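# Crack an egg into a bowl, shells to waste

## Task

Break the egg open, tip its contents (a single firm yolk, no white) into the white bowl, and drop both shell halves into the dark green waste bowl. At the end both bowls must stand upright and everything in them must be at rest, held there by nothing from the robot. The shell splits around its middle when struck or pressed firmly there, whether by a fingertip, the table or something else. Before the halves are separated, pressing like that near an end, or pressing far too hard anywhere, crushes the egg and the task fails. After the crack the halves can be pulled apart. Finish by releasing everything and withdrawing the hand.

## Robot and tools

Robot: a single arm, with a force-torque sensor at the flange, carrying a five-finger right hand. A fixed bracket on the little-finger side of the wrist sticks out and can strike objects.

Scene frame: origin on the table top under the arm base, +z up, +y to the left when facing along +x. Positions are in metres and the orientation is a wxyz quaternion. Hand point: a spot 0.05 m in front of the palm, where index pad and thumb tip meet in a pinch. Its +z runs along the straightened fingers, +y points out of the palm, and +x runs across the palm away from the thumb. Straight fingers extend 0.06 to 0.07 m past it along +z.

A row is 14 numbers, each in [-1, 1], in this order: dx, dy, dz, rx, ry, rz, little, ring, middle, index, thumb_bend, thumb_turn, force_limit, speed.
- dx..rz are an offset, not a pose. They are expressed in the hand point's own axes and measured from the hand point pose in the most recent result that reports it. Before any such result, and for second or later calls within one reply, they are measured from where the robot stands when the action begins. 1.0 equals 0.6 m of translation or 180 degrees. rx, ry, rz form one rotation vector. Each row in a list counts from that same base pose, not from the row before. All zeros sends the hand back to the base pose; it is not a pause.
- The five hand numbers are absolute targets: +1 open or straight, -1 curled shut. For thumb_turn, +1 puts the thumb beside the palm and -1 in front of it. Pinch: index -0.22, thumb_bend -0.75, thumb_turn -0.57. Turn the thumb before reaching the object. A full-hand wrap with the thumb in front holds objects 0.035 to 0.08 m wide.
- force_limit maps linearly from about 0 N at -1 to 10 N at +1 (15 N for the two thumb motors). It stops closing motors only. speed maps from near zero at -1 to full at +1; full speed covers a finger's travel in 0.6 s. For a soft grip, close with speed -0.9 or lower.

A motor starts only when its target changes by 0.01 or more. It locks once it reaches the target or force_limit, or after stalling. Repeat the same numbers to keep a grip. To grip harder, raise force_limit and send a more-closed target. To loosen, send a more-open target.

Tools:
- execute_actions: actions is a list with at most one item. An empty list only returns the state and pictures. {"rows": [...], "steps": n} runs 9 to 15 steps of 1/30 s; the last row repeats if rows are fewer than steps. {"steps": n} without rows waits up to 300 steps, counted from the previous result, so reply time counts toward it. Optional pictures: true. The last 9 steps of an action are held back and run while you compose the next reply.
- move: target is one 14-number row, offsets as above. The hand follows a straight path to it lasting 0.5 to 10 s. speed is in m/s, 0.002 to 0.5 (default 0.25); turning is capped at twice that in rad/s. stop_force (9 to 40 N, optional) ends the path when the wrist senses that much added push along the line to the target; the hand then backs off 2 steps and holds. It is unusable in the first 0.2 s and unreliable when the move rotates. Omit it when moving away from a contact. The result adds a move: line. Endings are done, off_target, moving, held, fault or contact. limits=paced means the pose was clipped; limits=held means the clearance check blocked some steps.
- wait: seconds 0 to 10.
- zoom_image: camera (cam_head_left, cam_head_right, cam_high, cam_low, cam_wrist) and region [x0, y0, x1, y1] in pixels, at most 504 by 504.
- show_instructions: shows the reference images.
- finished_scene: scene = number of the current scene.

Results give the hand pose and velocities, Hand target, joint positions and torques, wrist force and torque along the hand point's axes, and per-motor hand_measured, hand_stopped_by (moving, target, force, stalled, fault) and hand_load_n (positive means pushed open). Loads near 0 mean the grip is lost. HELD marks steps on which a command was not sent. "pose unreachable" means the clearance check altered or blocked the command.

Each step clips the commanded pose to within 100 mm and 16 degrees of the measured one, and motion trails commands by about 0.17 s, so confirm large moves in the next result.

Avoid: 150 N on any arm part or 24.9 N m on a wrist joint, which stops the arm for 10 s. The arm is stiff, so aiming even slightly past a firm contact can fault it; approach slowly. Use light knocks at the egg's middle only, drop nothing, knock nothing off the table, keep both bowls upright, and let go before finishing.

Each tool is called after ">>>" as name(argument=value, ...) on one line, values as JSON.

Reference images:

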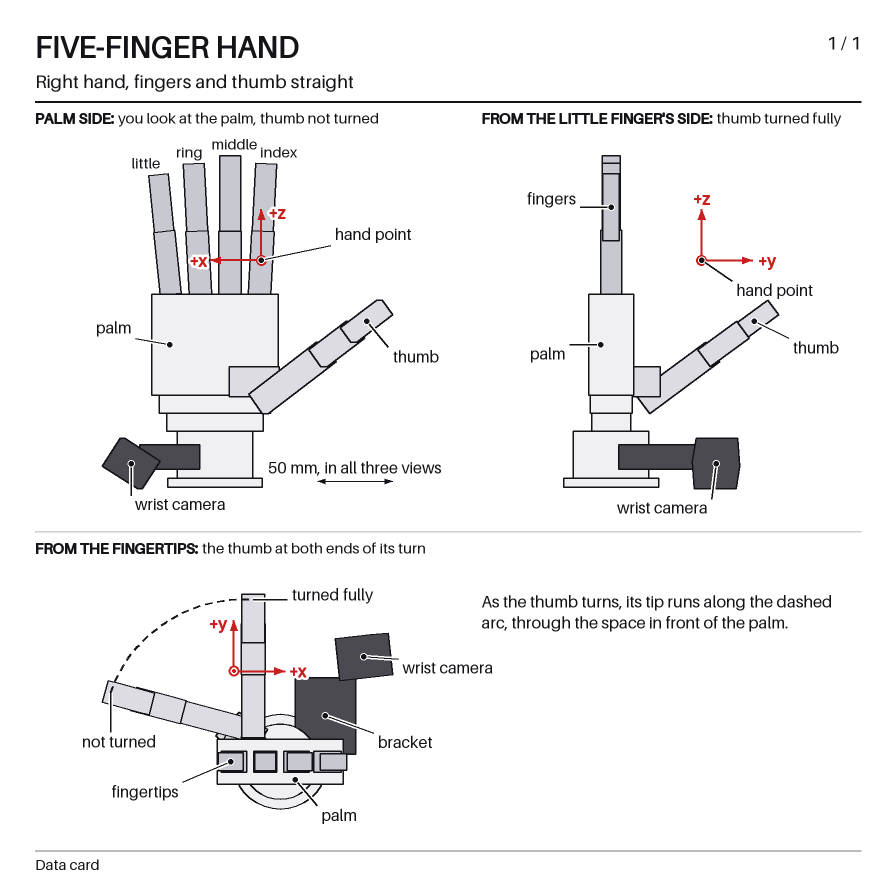

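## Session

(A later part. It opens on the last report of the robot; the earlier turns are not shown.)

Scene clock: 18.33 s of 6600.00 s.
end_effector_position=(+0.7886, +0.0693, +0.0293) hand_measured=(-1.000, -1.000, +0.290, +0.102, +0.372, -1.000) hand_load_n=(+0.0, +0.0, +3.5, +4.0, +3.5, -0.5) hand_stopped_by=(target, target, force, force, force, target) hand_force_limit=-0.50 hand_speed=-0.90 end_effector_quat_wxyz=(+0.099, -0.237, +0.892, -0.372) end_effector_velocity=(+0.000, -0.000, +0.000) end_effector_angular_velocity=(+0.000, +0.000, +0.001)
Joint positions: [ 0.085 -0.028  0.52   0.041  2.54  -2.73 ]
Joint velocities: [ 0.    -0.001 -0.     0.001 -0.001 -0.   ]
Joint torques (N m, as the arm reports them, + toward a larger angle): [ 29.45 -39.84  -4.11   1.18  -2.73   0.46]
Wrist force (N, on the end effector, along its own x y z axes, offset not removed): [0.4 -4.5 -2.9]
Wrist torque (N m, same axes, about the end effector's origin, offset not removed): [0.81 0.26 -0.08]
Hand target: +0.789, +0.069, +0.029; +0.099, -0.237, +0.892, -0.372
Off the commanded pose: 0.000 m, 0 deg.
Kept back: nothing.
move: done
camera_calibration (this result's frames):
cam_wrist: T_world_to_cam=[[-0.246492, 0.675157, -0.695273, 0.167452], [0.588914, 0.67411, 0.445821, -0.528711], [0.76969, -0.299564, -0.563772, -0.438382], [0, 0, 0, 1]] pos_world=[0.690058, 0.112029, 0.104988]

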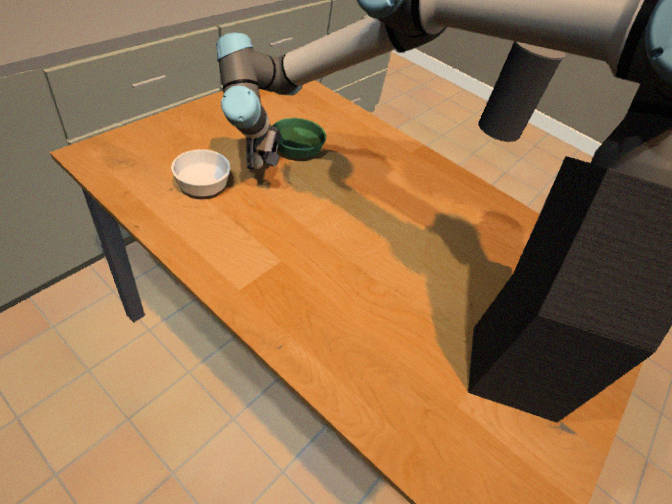

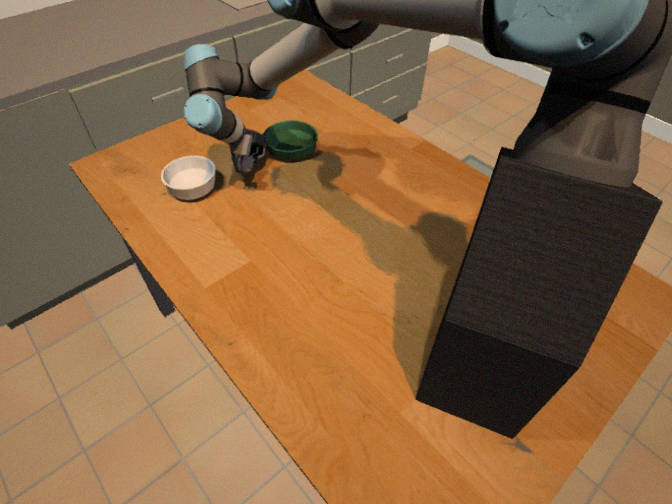

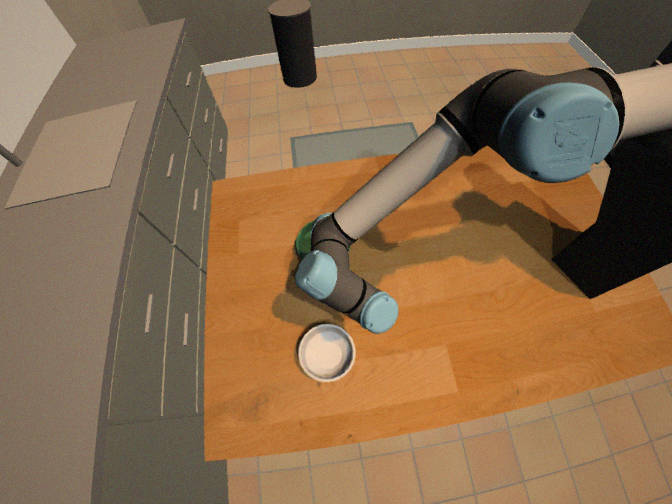

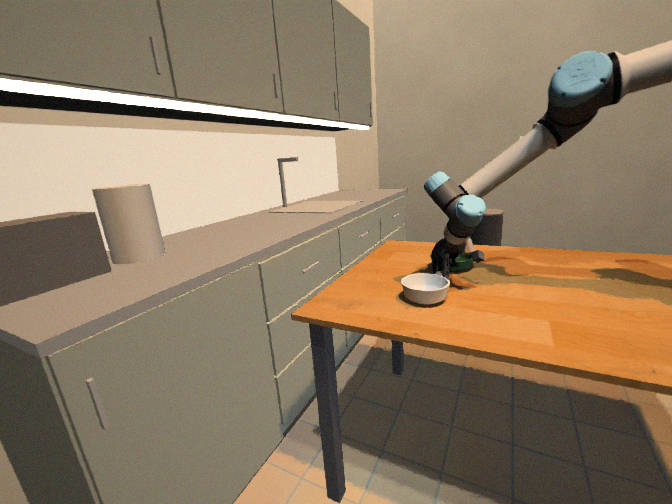

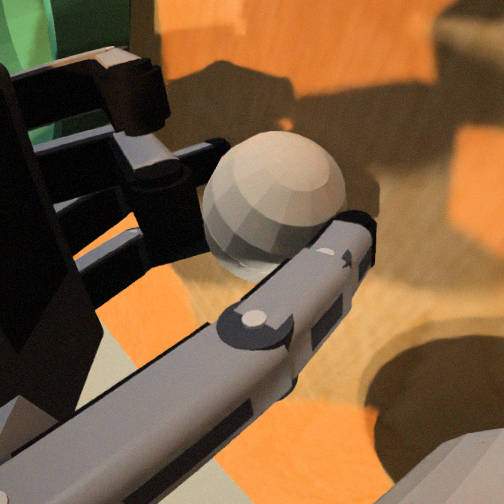

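>>> move(target=[0,-0.006,-0.006,0,0,0,-1,-1,-0.3,-0.3,0.2,-1,-0.5,-0.9], speed=0.02)

>>> move(target=[0,0,0,0,0,0,-1,-1,-0.35,-0.3,0.2,-1,-0.6,-0.9])

>>> move(target=[0.05,0.08,-0.085,0,-0.25,-0.25,-1,-1,-0.35,-0.3,0.2,-1,-0.6,-0.9], speed=0.15)

>>> zoom_image(camera="cam_low", region=[420, 220, 540, 310])

Scene clock: 19.53 s of 6600.00 s.
end_effector_position=(+0.7886, +0.0693, +0.0341) hand_measured=(-1.000, -1.000, +0.290, +0.102, +0.372, -1.000) hand_load_n=(+0.0, +0.0, +0.0, +4.0, +3.5, -0.5) hand_stopped_by=(target, target, force, force, force, target) hand_force_limit=-0.50 hand_speed=-0.90 end_effector_quat_wxyz=(+0.099, -0.237, +0.892, -0.372) end_effector_velocity=(+0.000, -0.000, +0.002) end_effector_angular_velocity=(+0.001, -0.000, +0.001)
Joint positions: [ 0.088 -0.039  0.533  0.042  2.542 -2.727]
Joint velocities: [ 0.001 -0.006  0.006  0.    -0.     0.001]
Joint torques (N m, as the arm reports them, + toward a larger angle): [ 40.54 -60.61  -6.09   2.05   2.71   2.04]
Wrist force (N, on the end effector, along its own x y z axes, offset not removed): [0.2 1.4 0.6]
Wrist torque (N m, same axes, about the end effector's origin, offset not removed): [0.07 -0.02 0.05]
Hand target: +0.789, +0.069, +0.034; +0.099, -0.237, +0.892, -0.372
Off the commanded pose: 0.000 m, 0 deg.
Kept back: nothing.
move: done
camera_calibration (this result's frames):
cam_wrist: T_world_to_cam=[[-0.246535, 0.675159, -0.695255, 0.170845], [0.588944, 0.674107, 0.445785, -0.530897], [0.769653, -0.299565, -0.563822, -0.435605], [0, 0, 0, 1]] pos_world=[0.690052, 0.112042, 0.109843]

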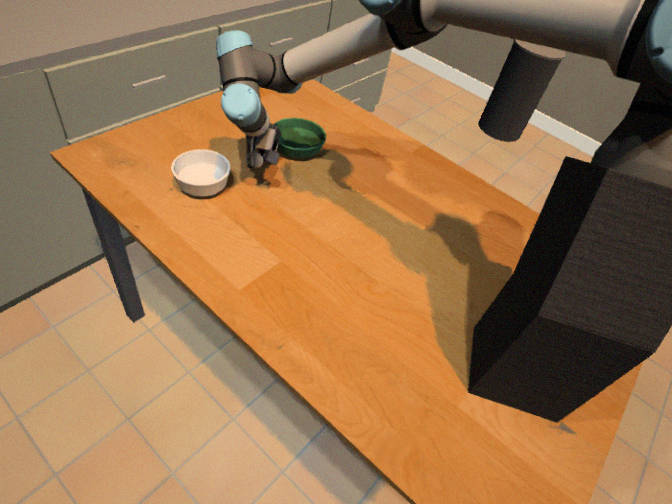

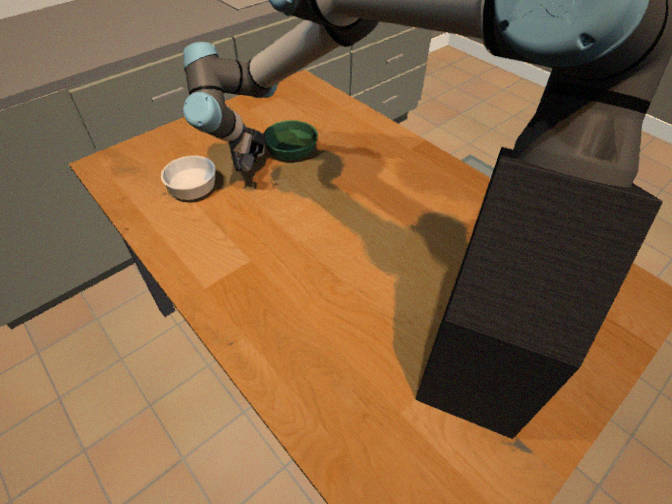

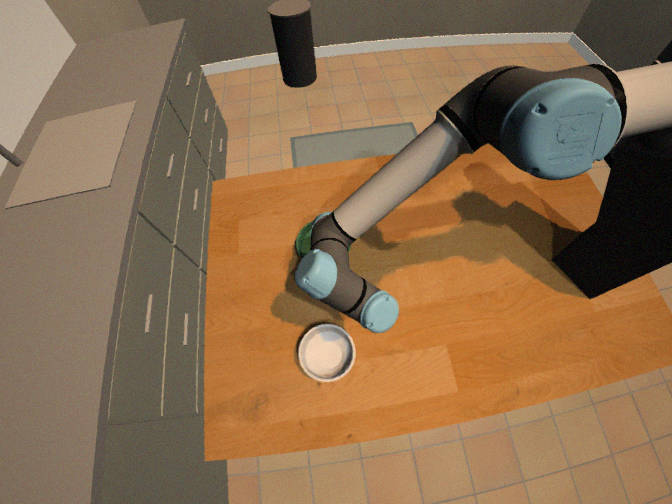

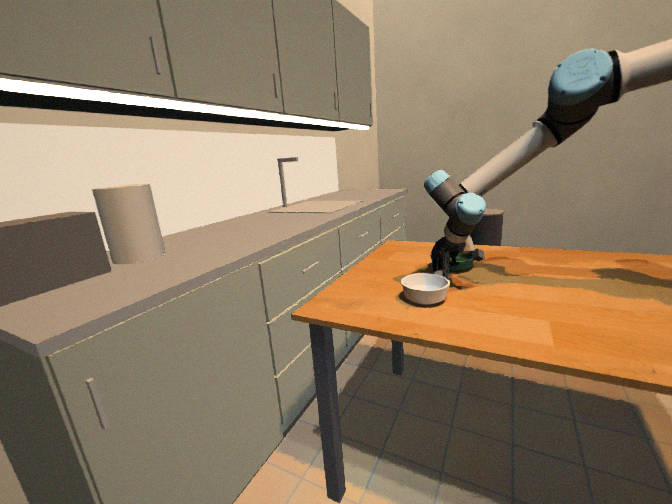

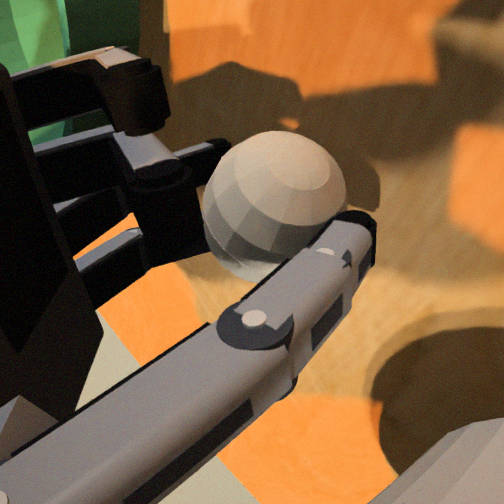

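Scene clock: 21.00 s of 6600.00 s.
end_effector_position=(+0.7886, +0.0693, +0.0341) hand_measured=(-1.000, -1.000, +0.086, +0.102, +0.374, -1.000) hand_load_n=(+0.0, +0.0, +2.5, +2.5, +5.0, -0.5) hand_stopped_by=(target, target, force, force, force, target) hand_force_limit=-0.60 hand_speed=-0.90 end_effector_quat_wxyz=(+0.099, -0.237, +0.892, -0.372) end_effector_velocity=(-0.001, +0.001, -0.001) end_effector_angular_velocity=(-0.000, +0.003, +0.001)
Joint positions: [ 0.088 -0.039  0.533  0.042  2.542 -2.727]
Joint velocities: [-0.     0.002 -0.     0.001  0.    -0.   ]
Joint torques (N m, as the arm reports them, + toward a larger angle): [ 26.59 -44.53 -16.96   1.77  -1.55  -0.58]
Wrist force (N, on the end effector, along its own x y z axes, offset not removed): [1.0 1.6 -1.7]
Wrist torque (N m, same axes, about the end effector's origin, offset not removed): [0.21 0.02 0.22]
Hand target: +0.789, +0.069, +0.034; +0.099, -0.237, +0.892, -0.372
Off the commanded pose: 0.000 m, 0 deg.
Kept back: nothing.
move: done
camera_calibration (this result's frames):
cam_wrist: T_world_to_cam=[[-0.246518, 0.675168, -0.695253, 0.170821], [0.58892, 0.674107, 0.445818, -0.530911], [0.769677, -0.299546, -0.5638, -0.435612], [0, 0, 0, 1]] pos_world=[0.690055, 0.112072, 0.109856]

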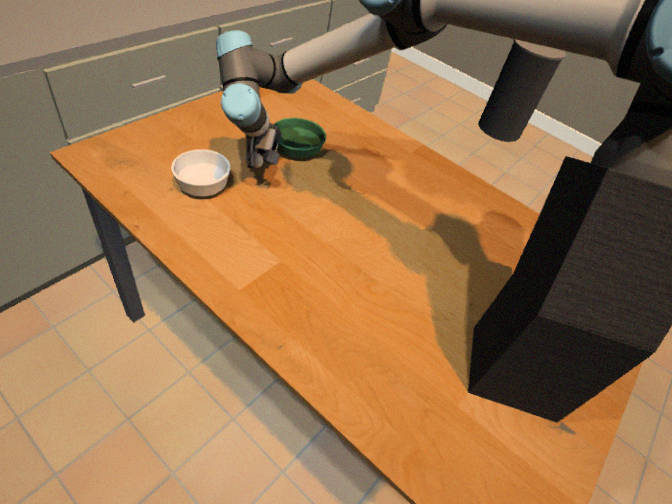

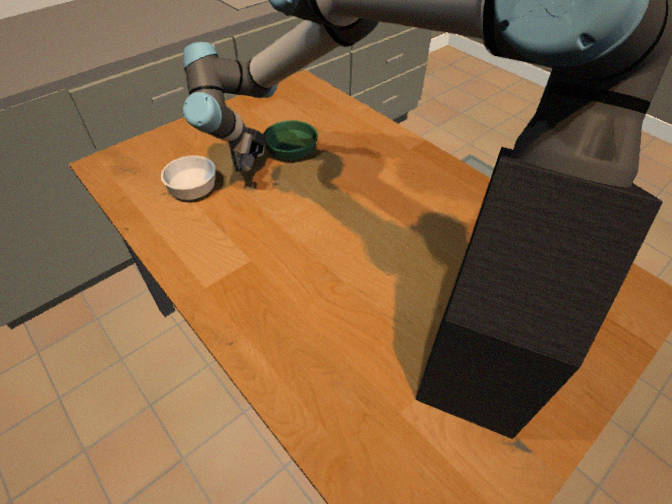

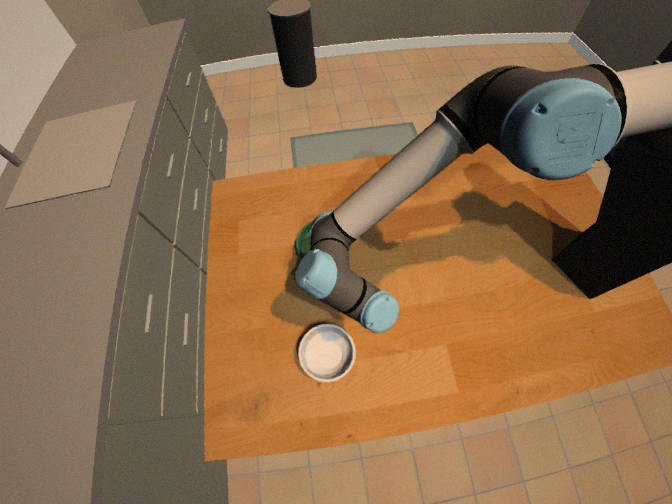

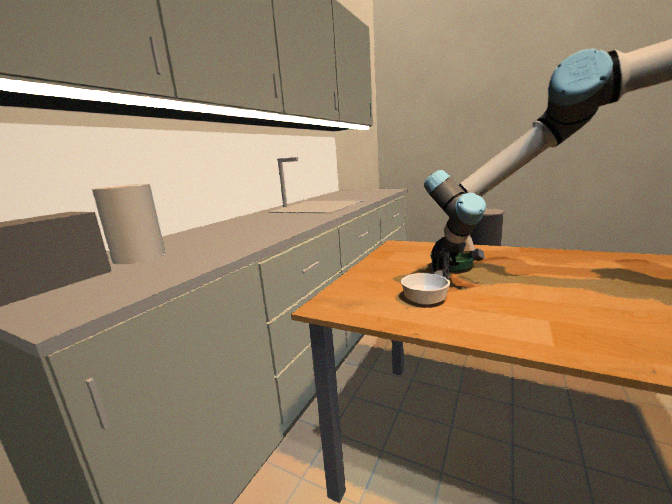

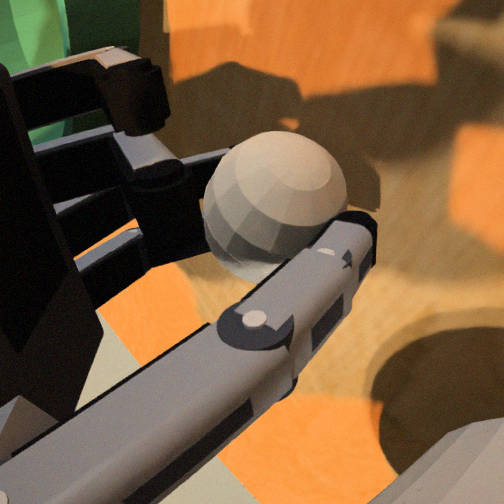

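Scene clock: 25.13 s of 6600.00 s.
end_effector_position=(+0.7280, +0.1150, +0.0359) hand_measured=(-1.000, -1.000, +0.086, +0.102, +0.374, -1.000) hand_load_n=(+0.0, +0.0, +2.5, +2.5, +5.0, -0.5) hand_stopped_by=(target, target, force, force, force, target) hand_force_limit=-0.60 hand_speed=-0.90 end_effector_quat_wxyz=(-0.278, +0.672, -0.633, +0.265) end_effector_velocity=(-0.000, +0.000, +0.000) end_effector_angular_velocity=(+0.000, +0.000, +0.012)
Joint positions: [-0.062 -0.357  1.208 -0.327  1.65  -3.63 ]
Joint velocities: [-0.002 -0.    -0.002  0.006 -0.009 -0.009]
Joint torques (N m, as the arm reports them, + toward a larger angle): [ 12.74 -54.75 -11.3    1.83  -2.26  -1.59]
Wrist force (N, on the end effector, along its own x y z axes, offset not removed): [1.0 0.5 0.9]
Wrist torque (N m, same axes, about the end effector's origin, offset not removed): [-0.23 -0.22 0.05]
Hand target: +0.728, +0.115, +0.036; -0.278, +0.673, -0.632, +0.264
Off the commanded pose: 0.000 m, 0 deg.
Kept back: nothing.
move: done
camera_calibration (this result's frames):
cam_wrist: T_world_to_cam=[[-0.715373, 0.076682, -0.694522, 0.536387], [-0.340853, 0.829382, 0.442658, 0.132345], [0.609968, 0.553395, -0.56718, -0.355948], [0, 0, 0, 1]] pos_world=[0.645944, 0.0460842, 0.112062]

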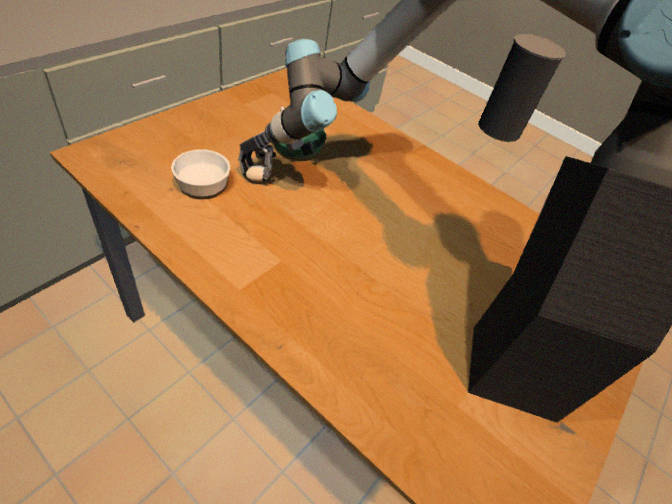

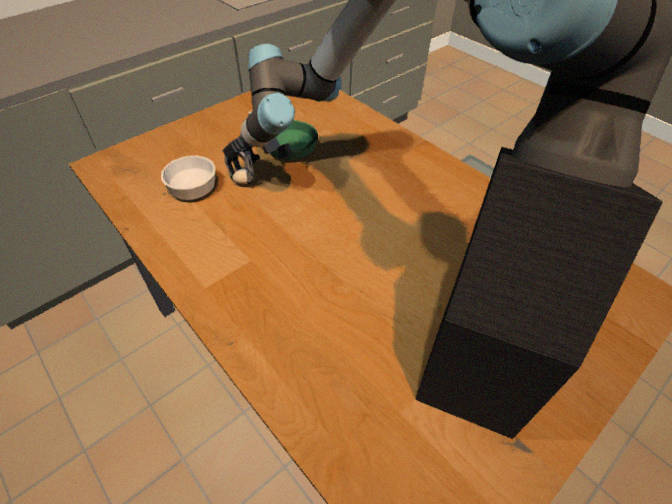

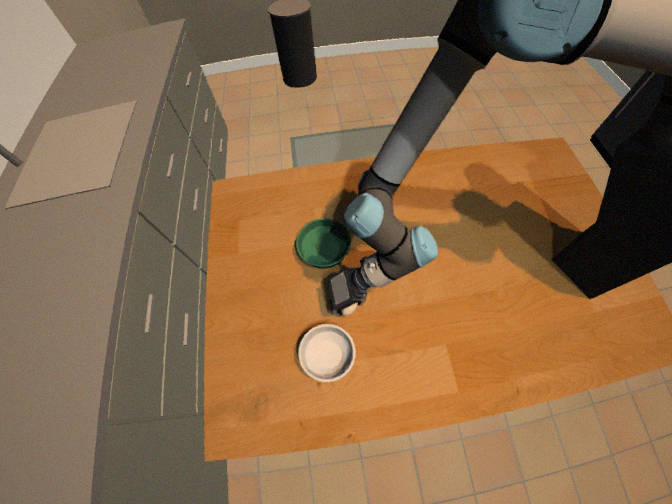

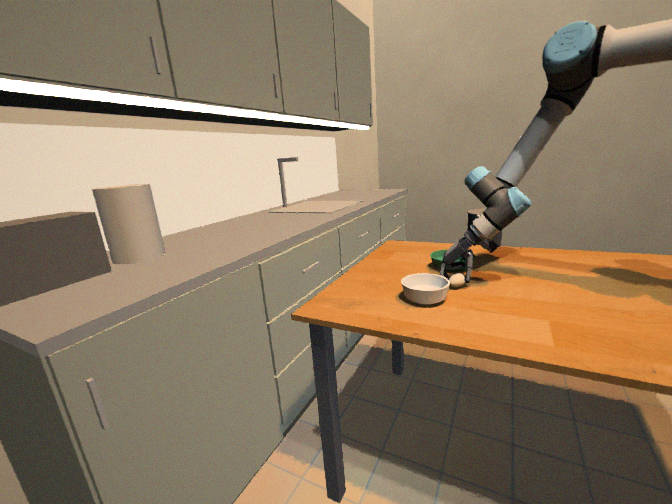

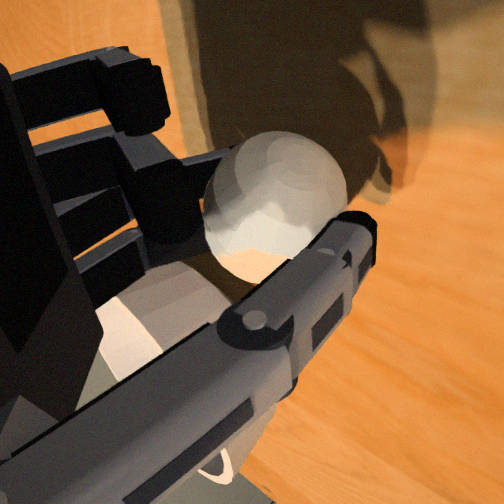

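Region (420, 220, 540, 310) of cam_low's 672x504 image, scaled by 4.200, with more detail than that image has; it fills the top 378 rows of this view, and the rest is white.

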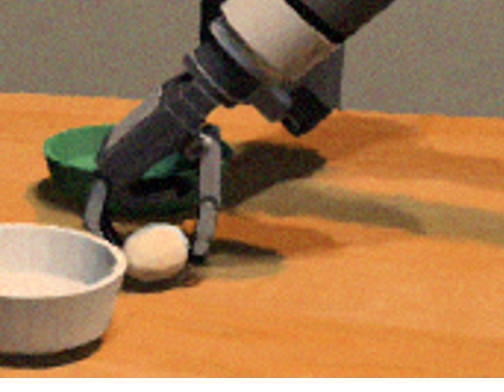

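>>> move(target=[-0.03,0.086,-0.074,0,-0.1,-0.1,-1,-1,-0.35,-0.3,0.2,-1,-0.6,-0.9], speed=0.1)

>>> move(target=[0,0,0,0,0,0,-1,-1,0.2,0.3,0.8,-1,-0.6,-0.7])

>>> move(target=[0,-0.004,-0.004,0,0.118,0.118,-1,-1,0.25,0.3,0.8,-1,-0.6,-0.7], speed=0.15)

>>> zoom_image(camera="cam_head_left", region=[220, 140, 320, 215])

>>> zoom_image(camera="cam_head_right", region=[200, 140, 300, 215])

Scene clock: 28.33 s of 6600.00 s.
end_effector_position=(+0.6593, +0.1288, +0.0305) hand_measured=(-1.000, -1.000, +0.086, +0.102, +0.374, -1.000) hand_load_n=(+0.0, +0.0, +2.5, +2.5, +5.0, -0.5) hand_stopped_by=(target, target, force, force, force, target) hand_force_limit=-0.60 hand_speed=-0.90 end_effector_quat_wxyz=(-0.328, +0.795, -0.470, +0.197) end_effector_velocity=(-0.002, +0.000, -0.000) end_effector_angular_velocity=(-0.001, +0.000, +0.011)
Joint positions: [-0.142 -0.381  1.299 -0.195  1.341 -4.009]
Joint velocities: [-0.002  0.    -0.     0.006 -0.006 -0.011]
Joint torques (N m, as the arm reports them, + toward a larger angle): [ 10.15 -38.1    1.32   2.8   -2.92  -1.21]
Wrist force (N, on the end effector, along its own x y z axes, offset not removed): [-1.1 1.6 -3.0]
Wrist torque (N m, same axes, about the end effector's origin, offset not removed): [0.28 0.33 -0.07]
Hand target: +0.659, +0.129, +0.031; -0.329, +0.796, -0.469, +0.197
Off the commanded pose: 0.000 m, 0 deg.
Kept back: nothing.
move: done
camera_calibration (this result's frames):
cam_wrist: T_world_to_cam=[[-0.67995, -0.238727, -0.693309, 0.499759], [-0.6631, 0.603791, 0.44242, 0.341362], [0.312996, 0.760557, -0.568847, -0.155636], [0, 0, 0, 1]] pos_world=[0.614882, 0.0315643, 0.106929]

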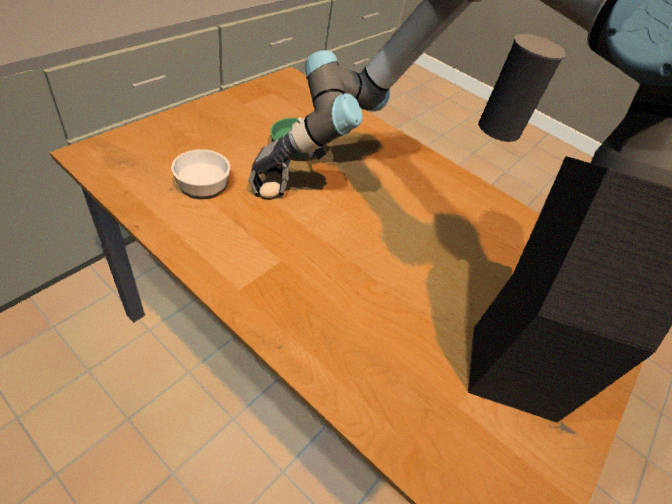

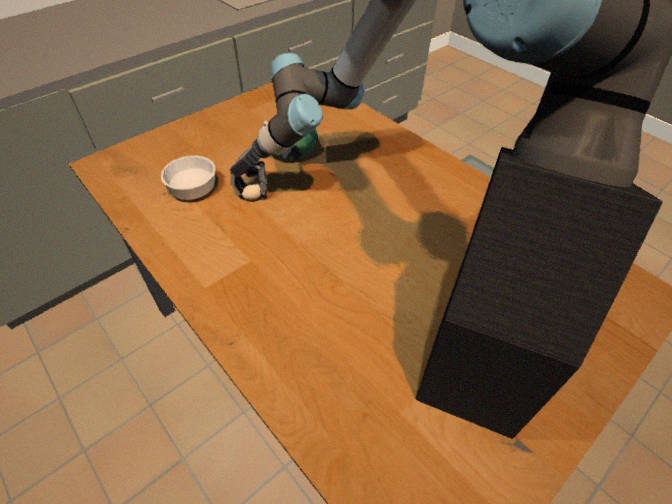

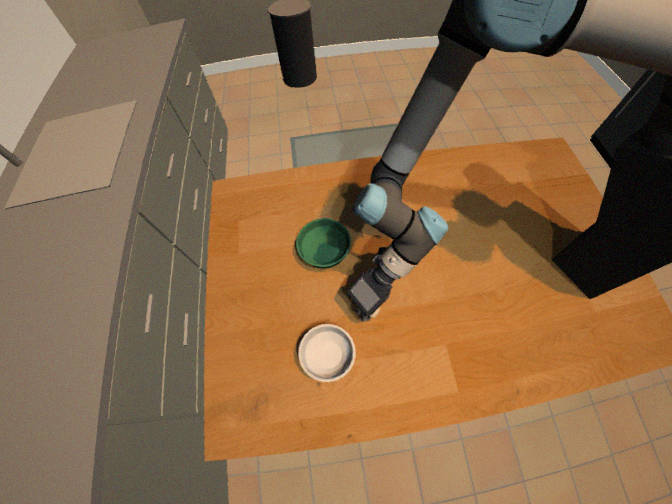

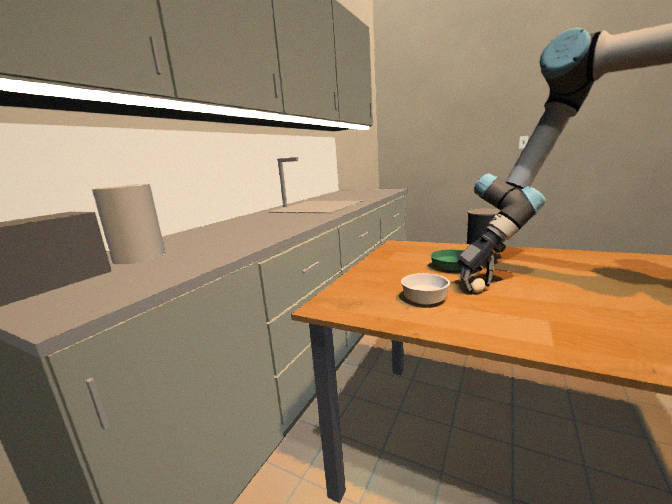

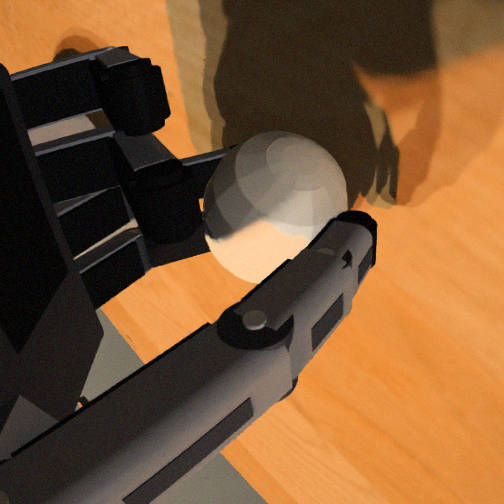

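Scene clock: 29.97 s of 6600.00 s.
end_effector_position=(+0.6593, +0.1288, +0.0305) hand_measured=(-1.000, -1.000, +0.200, +0.300, +0.800, -1.000) hand_load_n=(+0.0, +0.0, +0.0, +0.0, +0.0, +0.0) hand_stopped_by=(target, target, target, target, target, target) hand_force_limit=-0.60 hand_speed=-0.70 end_effector_quat_wxyz=(-0.328, +0.795, -0.470, +0.197) end_effector_velocity=(+0.000, -0.000, +0.000) end_effector_angular_velocity=(-0.000, -0.001, -0.000)
Joint positions: [-0.142 -0.381  1.299 -0.195  1.341 -4.009]
Joint velocities: [ 0.    -0.001  0.    -0.    -0.    -0.   ]
Joint torques (N m, as the arm reports them, + toward a larger angle): [ 35.36 -51.94   0.29   0.15   1.6    1.59]
Wrist force (N, on the end effector, along its own x y z axes, offset not removed): [-1.4 3.1 -3.6]
Wrist torque (N m, same axes, about the end effector's origin, offset not removed): [0.56 0.42 0.04]
Hand target: +0.659, +0.129, +0.031; -0.328, +0.795, -0.470, +0.197
Off the commanded pose: 0.000 m, 0 deg.
Kept back: nothing.
move: done
camera_calibration (this result's frames):
cam_wrist: T_world_to_cam=[[-0.679991, -0.238699, -0.693278, 0.499744], [-0.663053, 0.603823, 0.442446, 0.341348], [0.313006, 0.760539, -0.568865, -0.155627], [0, 0, 0, 1]] pos_world=[0.614866, 0.031535, 0.106903]

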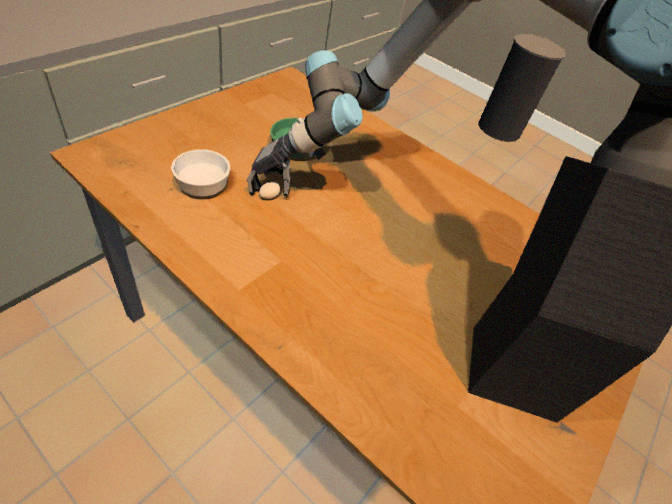

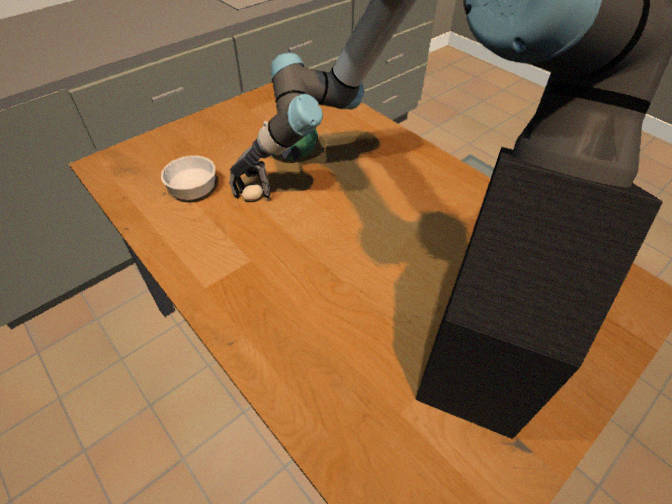

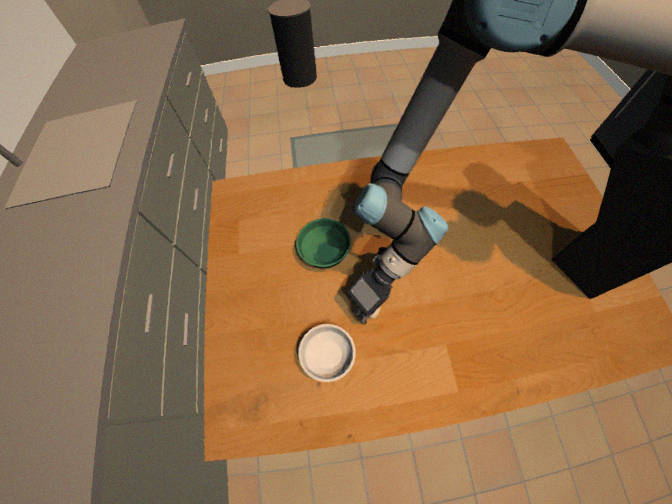

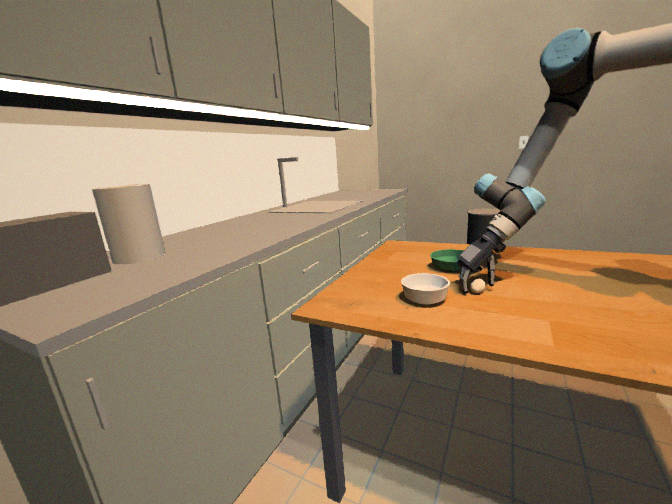

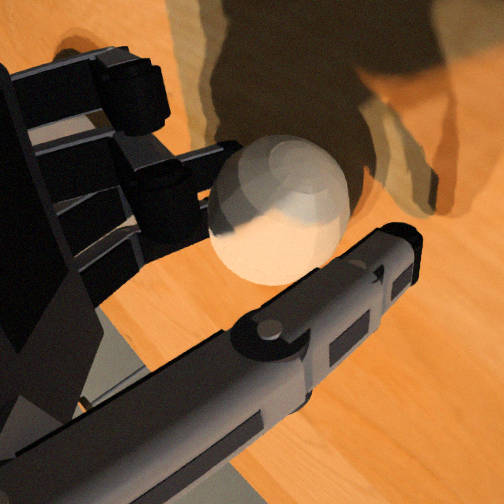

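Scene clock: 32.17 s of 6600.00 s.
end_effector_position=(+0.6593, +0.1288, +0.0341) hand_measured=(-1.000, -1.000, +0.250, +0.300, +0.800, -1.000) hand_load_n=(+0.0, +0.0, +0.0, +0.0, +0.0, +0.0) hand_stopped_by=(target, target, target, target, target, target) hand_force_limit=-0.60 hand_speed=-0.70 end_effector_quat_wxyz=(-0.267, +0.646, -0.659, +0.275) end_effector_velocity=(-0.000, +0.000, -0.000) end_effector_angular_velocity=(-0.001, +0.000, -0.012)
Joint positions: [-0.052 -0.408  1.457 -0.55   1.709 -3.571]
Joint velocities: [ 0.003  0.002  0.    -0.005  0.011  0.009]
Joint torques (N m, as the arm reports them, + toward a larger angle): [ 35.66 -36.68   3.76  -0.5    1.94   1.68]
Wrist force (N, on the end effector, along its own x y z axes, offset not removed): [0.7 3.1 2.2]
Wrist torque (N m, same axes, about the end effector's origin, offset not removed): [0.63 -0.32 0.21]
Hand target: +0.659, +0.129, +0.034; -0.267, +0.646, -0.660, +0.276
Off the commanded pose: 0.000 m, 0 deg.
Kept back: nothing.
move: done
camera_calibration (this result's frames):
cam_wrist: T_world_to_cam=[[-0.706738, 0.133839, -0.694701, 0.471877], [-0.273598, 0.853838, 0.442837, 0.0508024], [0.652431, 0.503038, -0.566822, -0.344258], [0, 0, 0, 1]] pos_world=[0.571997, 0.066642, 0.110183]

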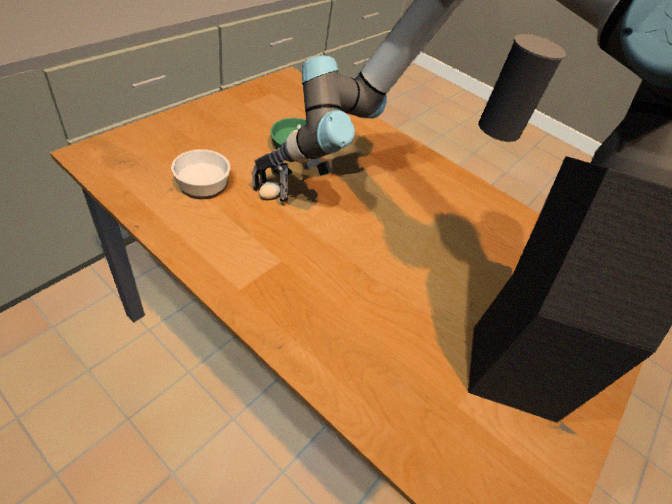

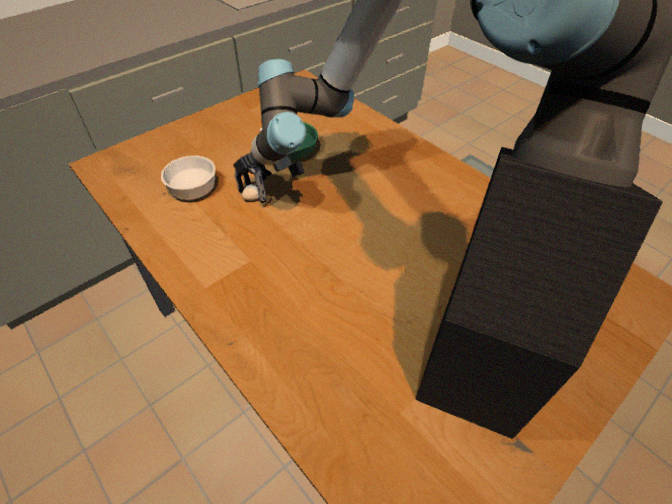

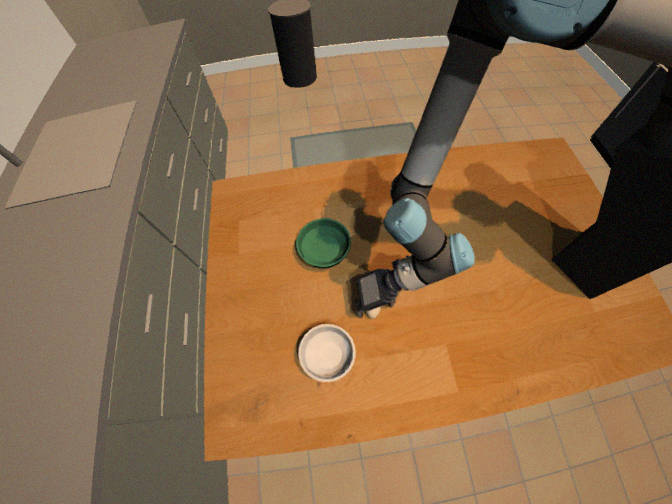

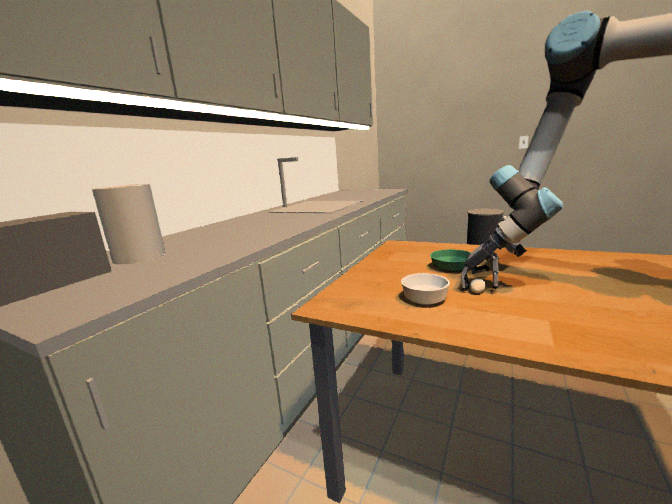

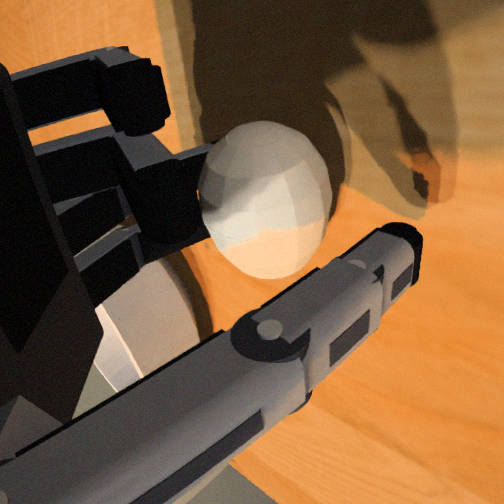

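Region (220, 140, 320, 215) of cam_head_left's 672x504 image, scaled by 5.040, with more detail than that image has; it fills the top 378 rows of this view, and the rest is white.

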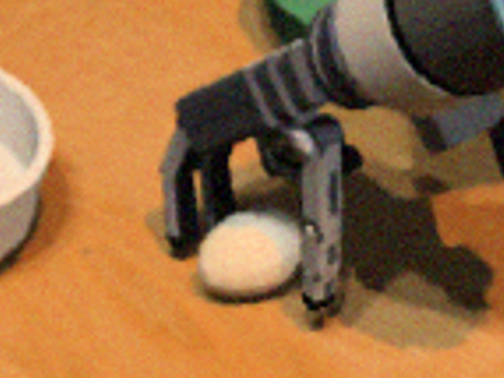

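Region (200, 140, 300, 215) of cam_head_right's 672x504 image, scaled by 5.040, with more detail than that image has; it fills the top 378 rows of this view, and the rest is white.

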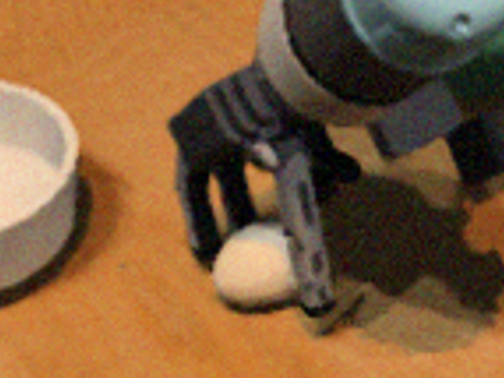

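>>> move(target=[0,0.002,0.006,0,0,0,-1,-1,0.12,0.12,-0.5,-1,-0.5,-0.85], speed=0.01)

>>> zoom_image(camera="cam_head_right", region=[200, 140, 300, 215])

Scene clock: 36.97 s of 6600.00 s.
end_effector_position=(+0.6610, +0.1287, +0.0307) hand_measured=(-1.000, -1.000, +0.120, +0.120, +0.158, -1.000) hand_load_n=(+0.0, +0.0, +4.0, +0.0, +3.5, +0.5) hand_stopped_by=(target, target, target, target, force, target) hand_force_limit=-0.50 hand_speed=-0.85 end_effector_quat_wxyz=(-0.267, +0.646, -0.659, +0.275) end_effector_velocity=(+0.000, +0.000, -0.000) end_effector_angular_velocity=(+0.000, -0.002, +0.001)
Joint positions: [-0.053 -0.4    1.446 -0.548  1.708 -3.572]
Joint velocities: [-0.     0.001  0.    -0.003 -0.002 -0.   ]
Joint torques (N m, as the arm reports them, + toward a larger angle): [ 11.22 -37.74  -8.89   2.15  -2.56  -1.3 ]
Wrist force (N, on the end effector, along its own x y z axes, offset not removed): [-2.3 0.3 0.4]
Wrist torque (N m, same axes, about the end effector's origin, offset not removed): [-0.07 0.52 -0.09]
Hand target: +0.661, +0.129, +0.031; -0.267, +0.646, -0.659, +0.275
Off the commanded pose: 0.000 m, 0 deg.
Kept back: nothing.
move: done
camera_calibration (this result's frames):
cam_wrist: T_world_to_cam=[[-0.706743, 0.133837, -0.694696, 0.470729], [-0.273596, 0.853838, 0.442838, 0.0528033], [0.652426, 0.503039, -0.566827, -0.347266], [0, 0, 0, 1]] pos_world=[0.573696, 0.0666017, 0.106791]

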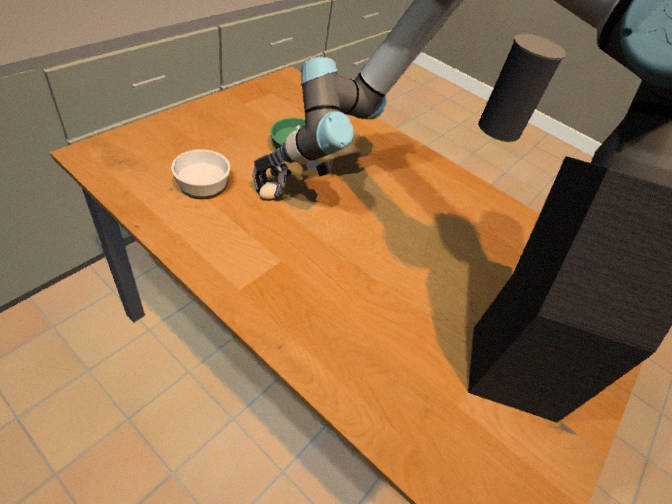

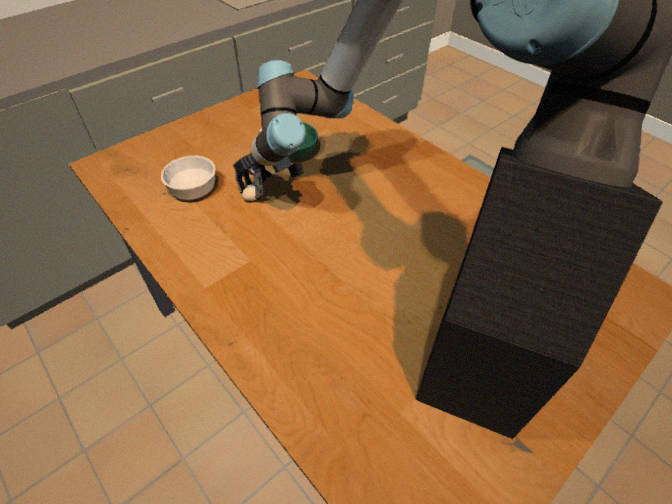

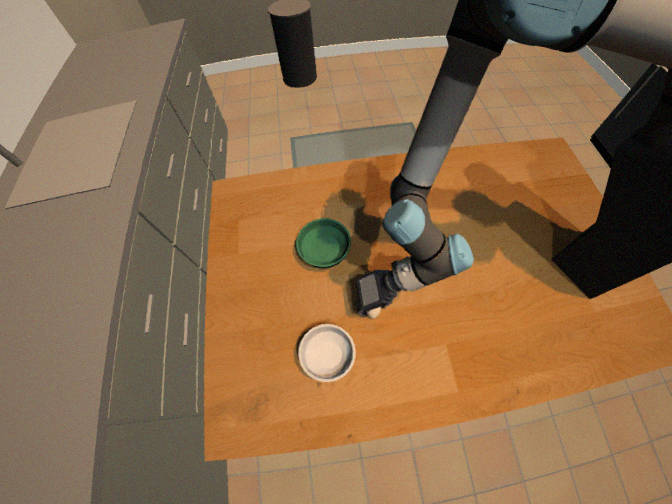

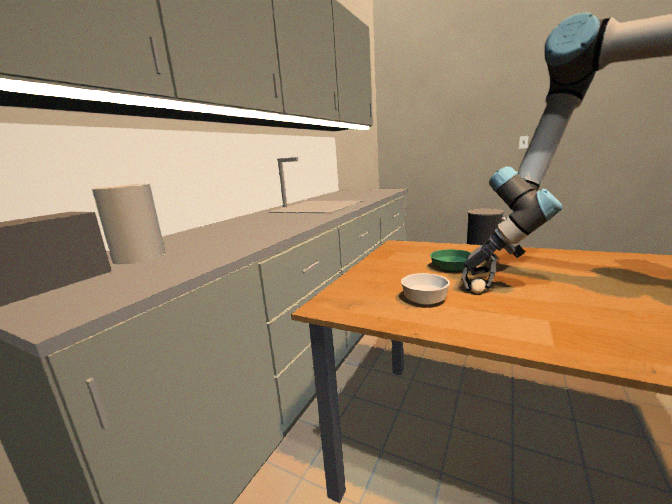

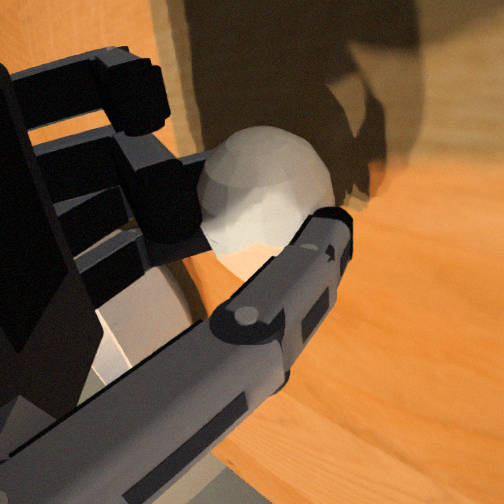

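Region (200, 140, 300, 215) of cam_head_right's 672x504 image, scaled by 5.040, with more detail than that image has; it fills the top 378 rows of this view, and the rest is white.

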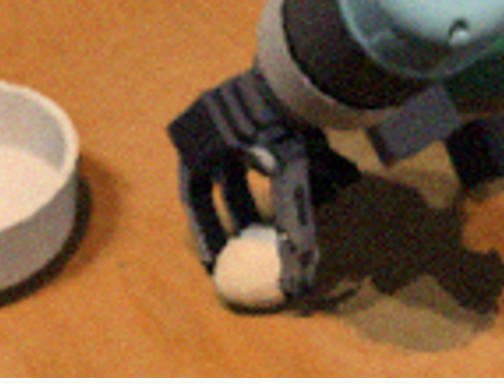

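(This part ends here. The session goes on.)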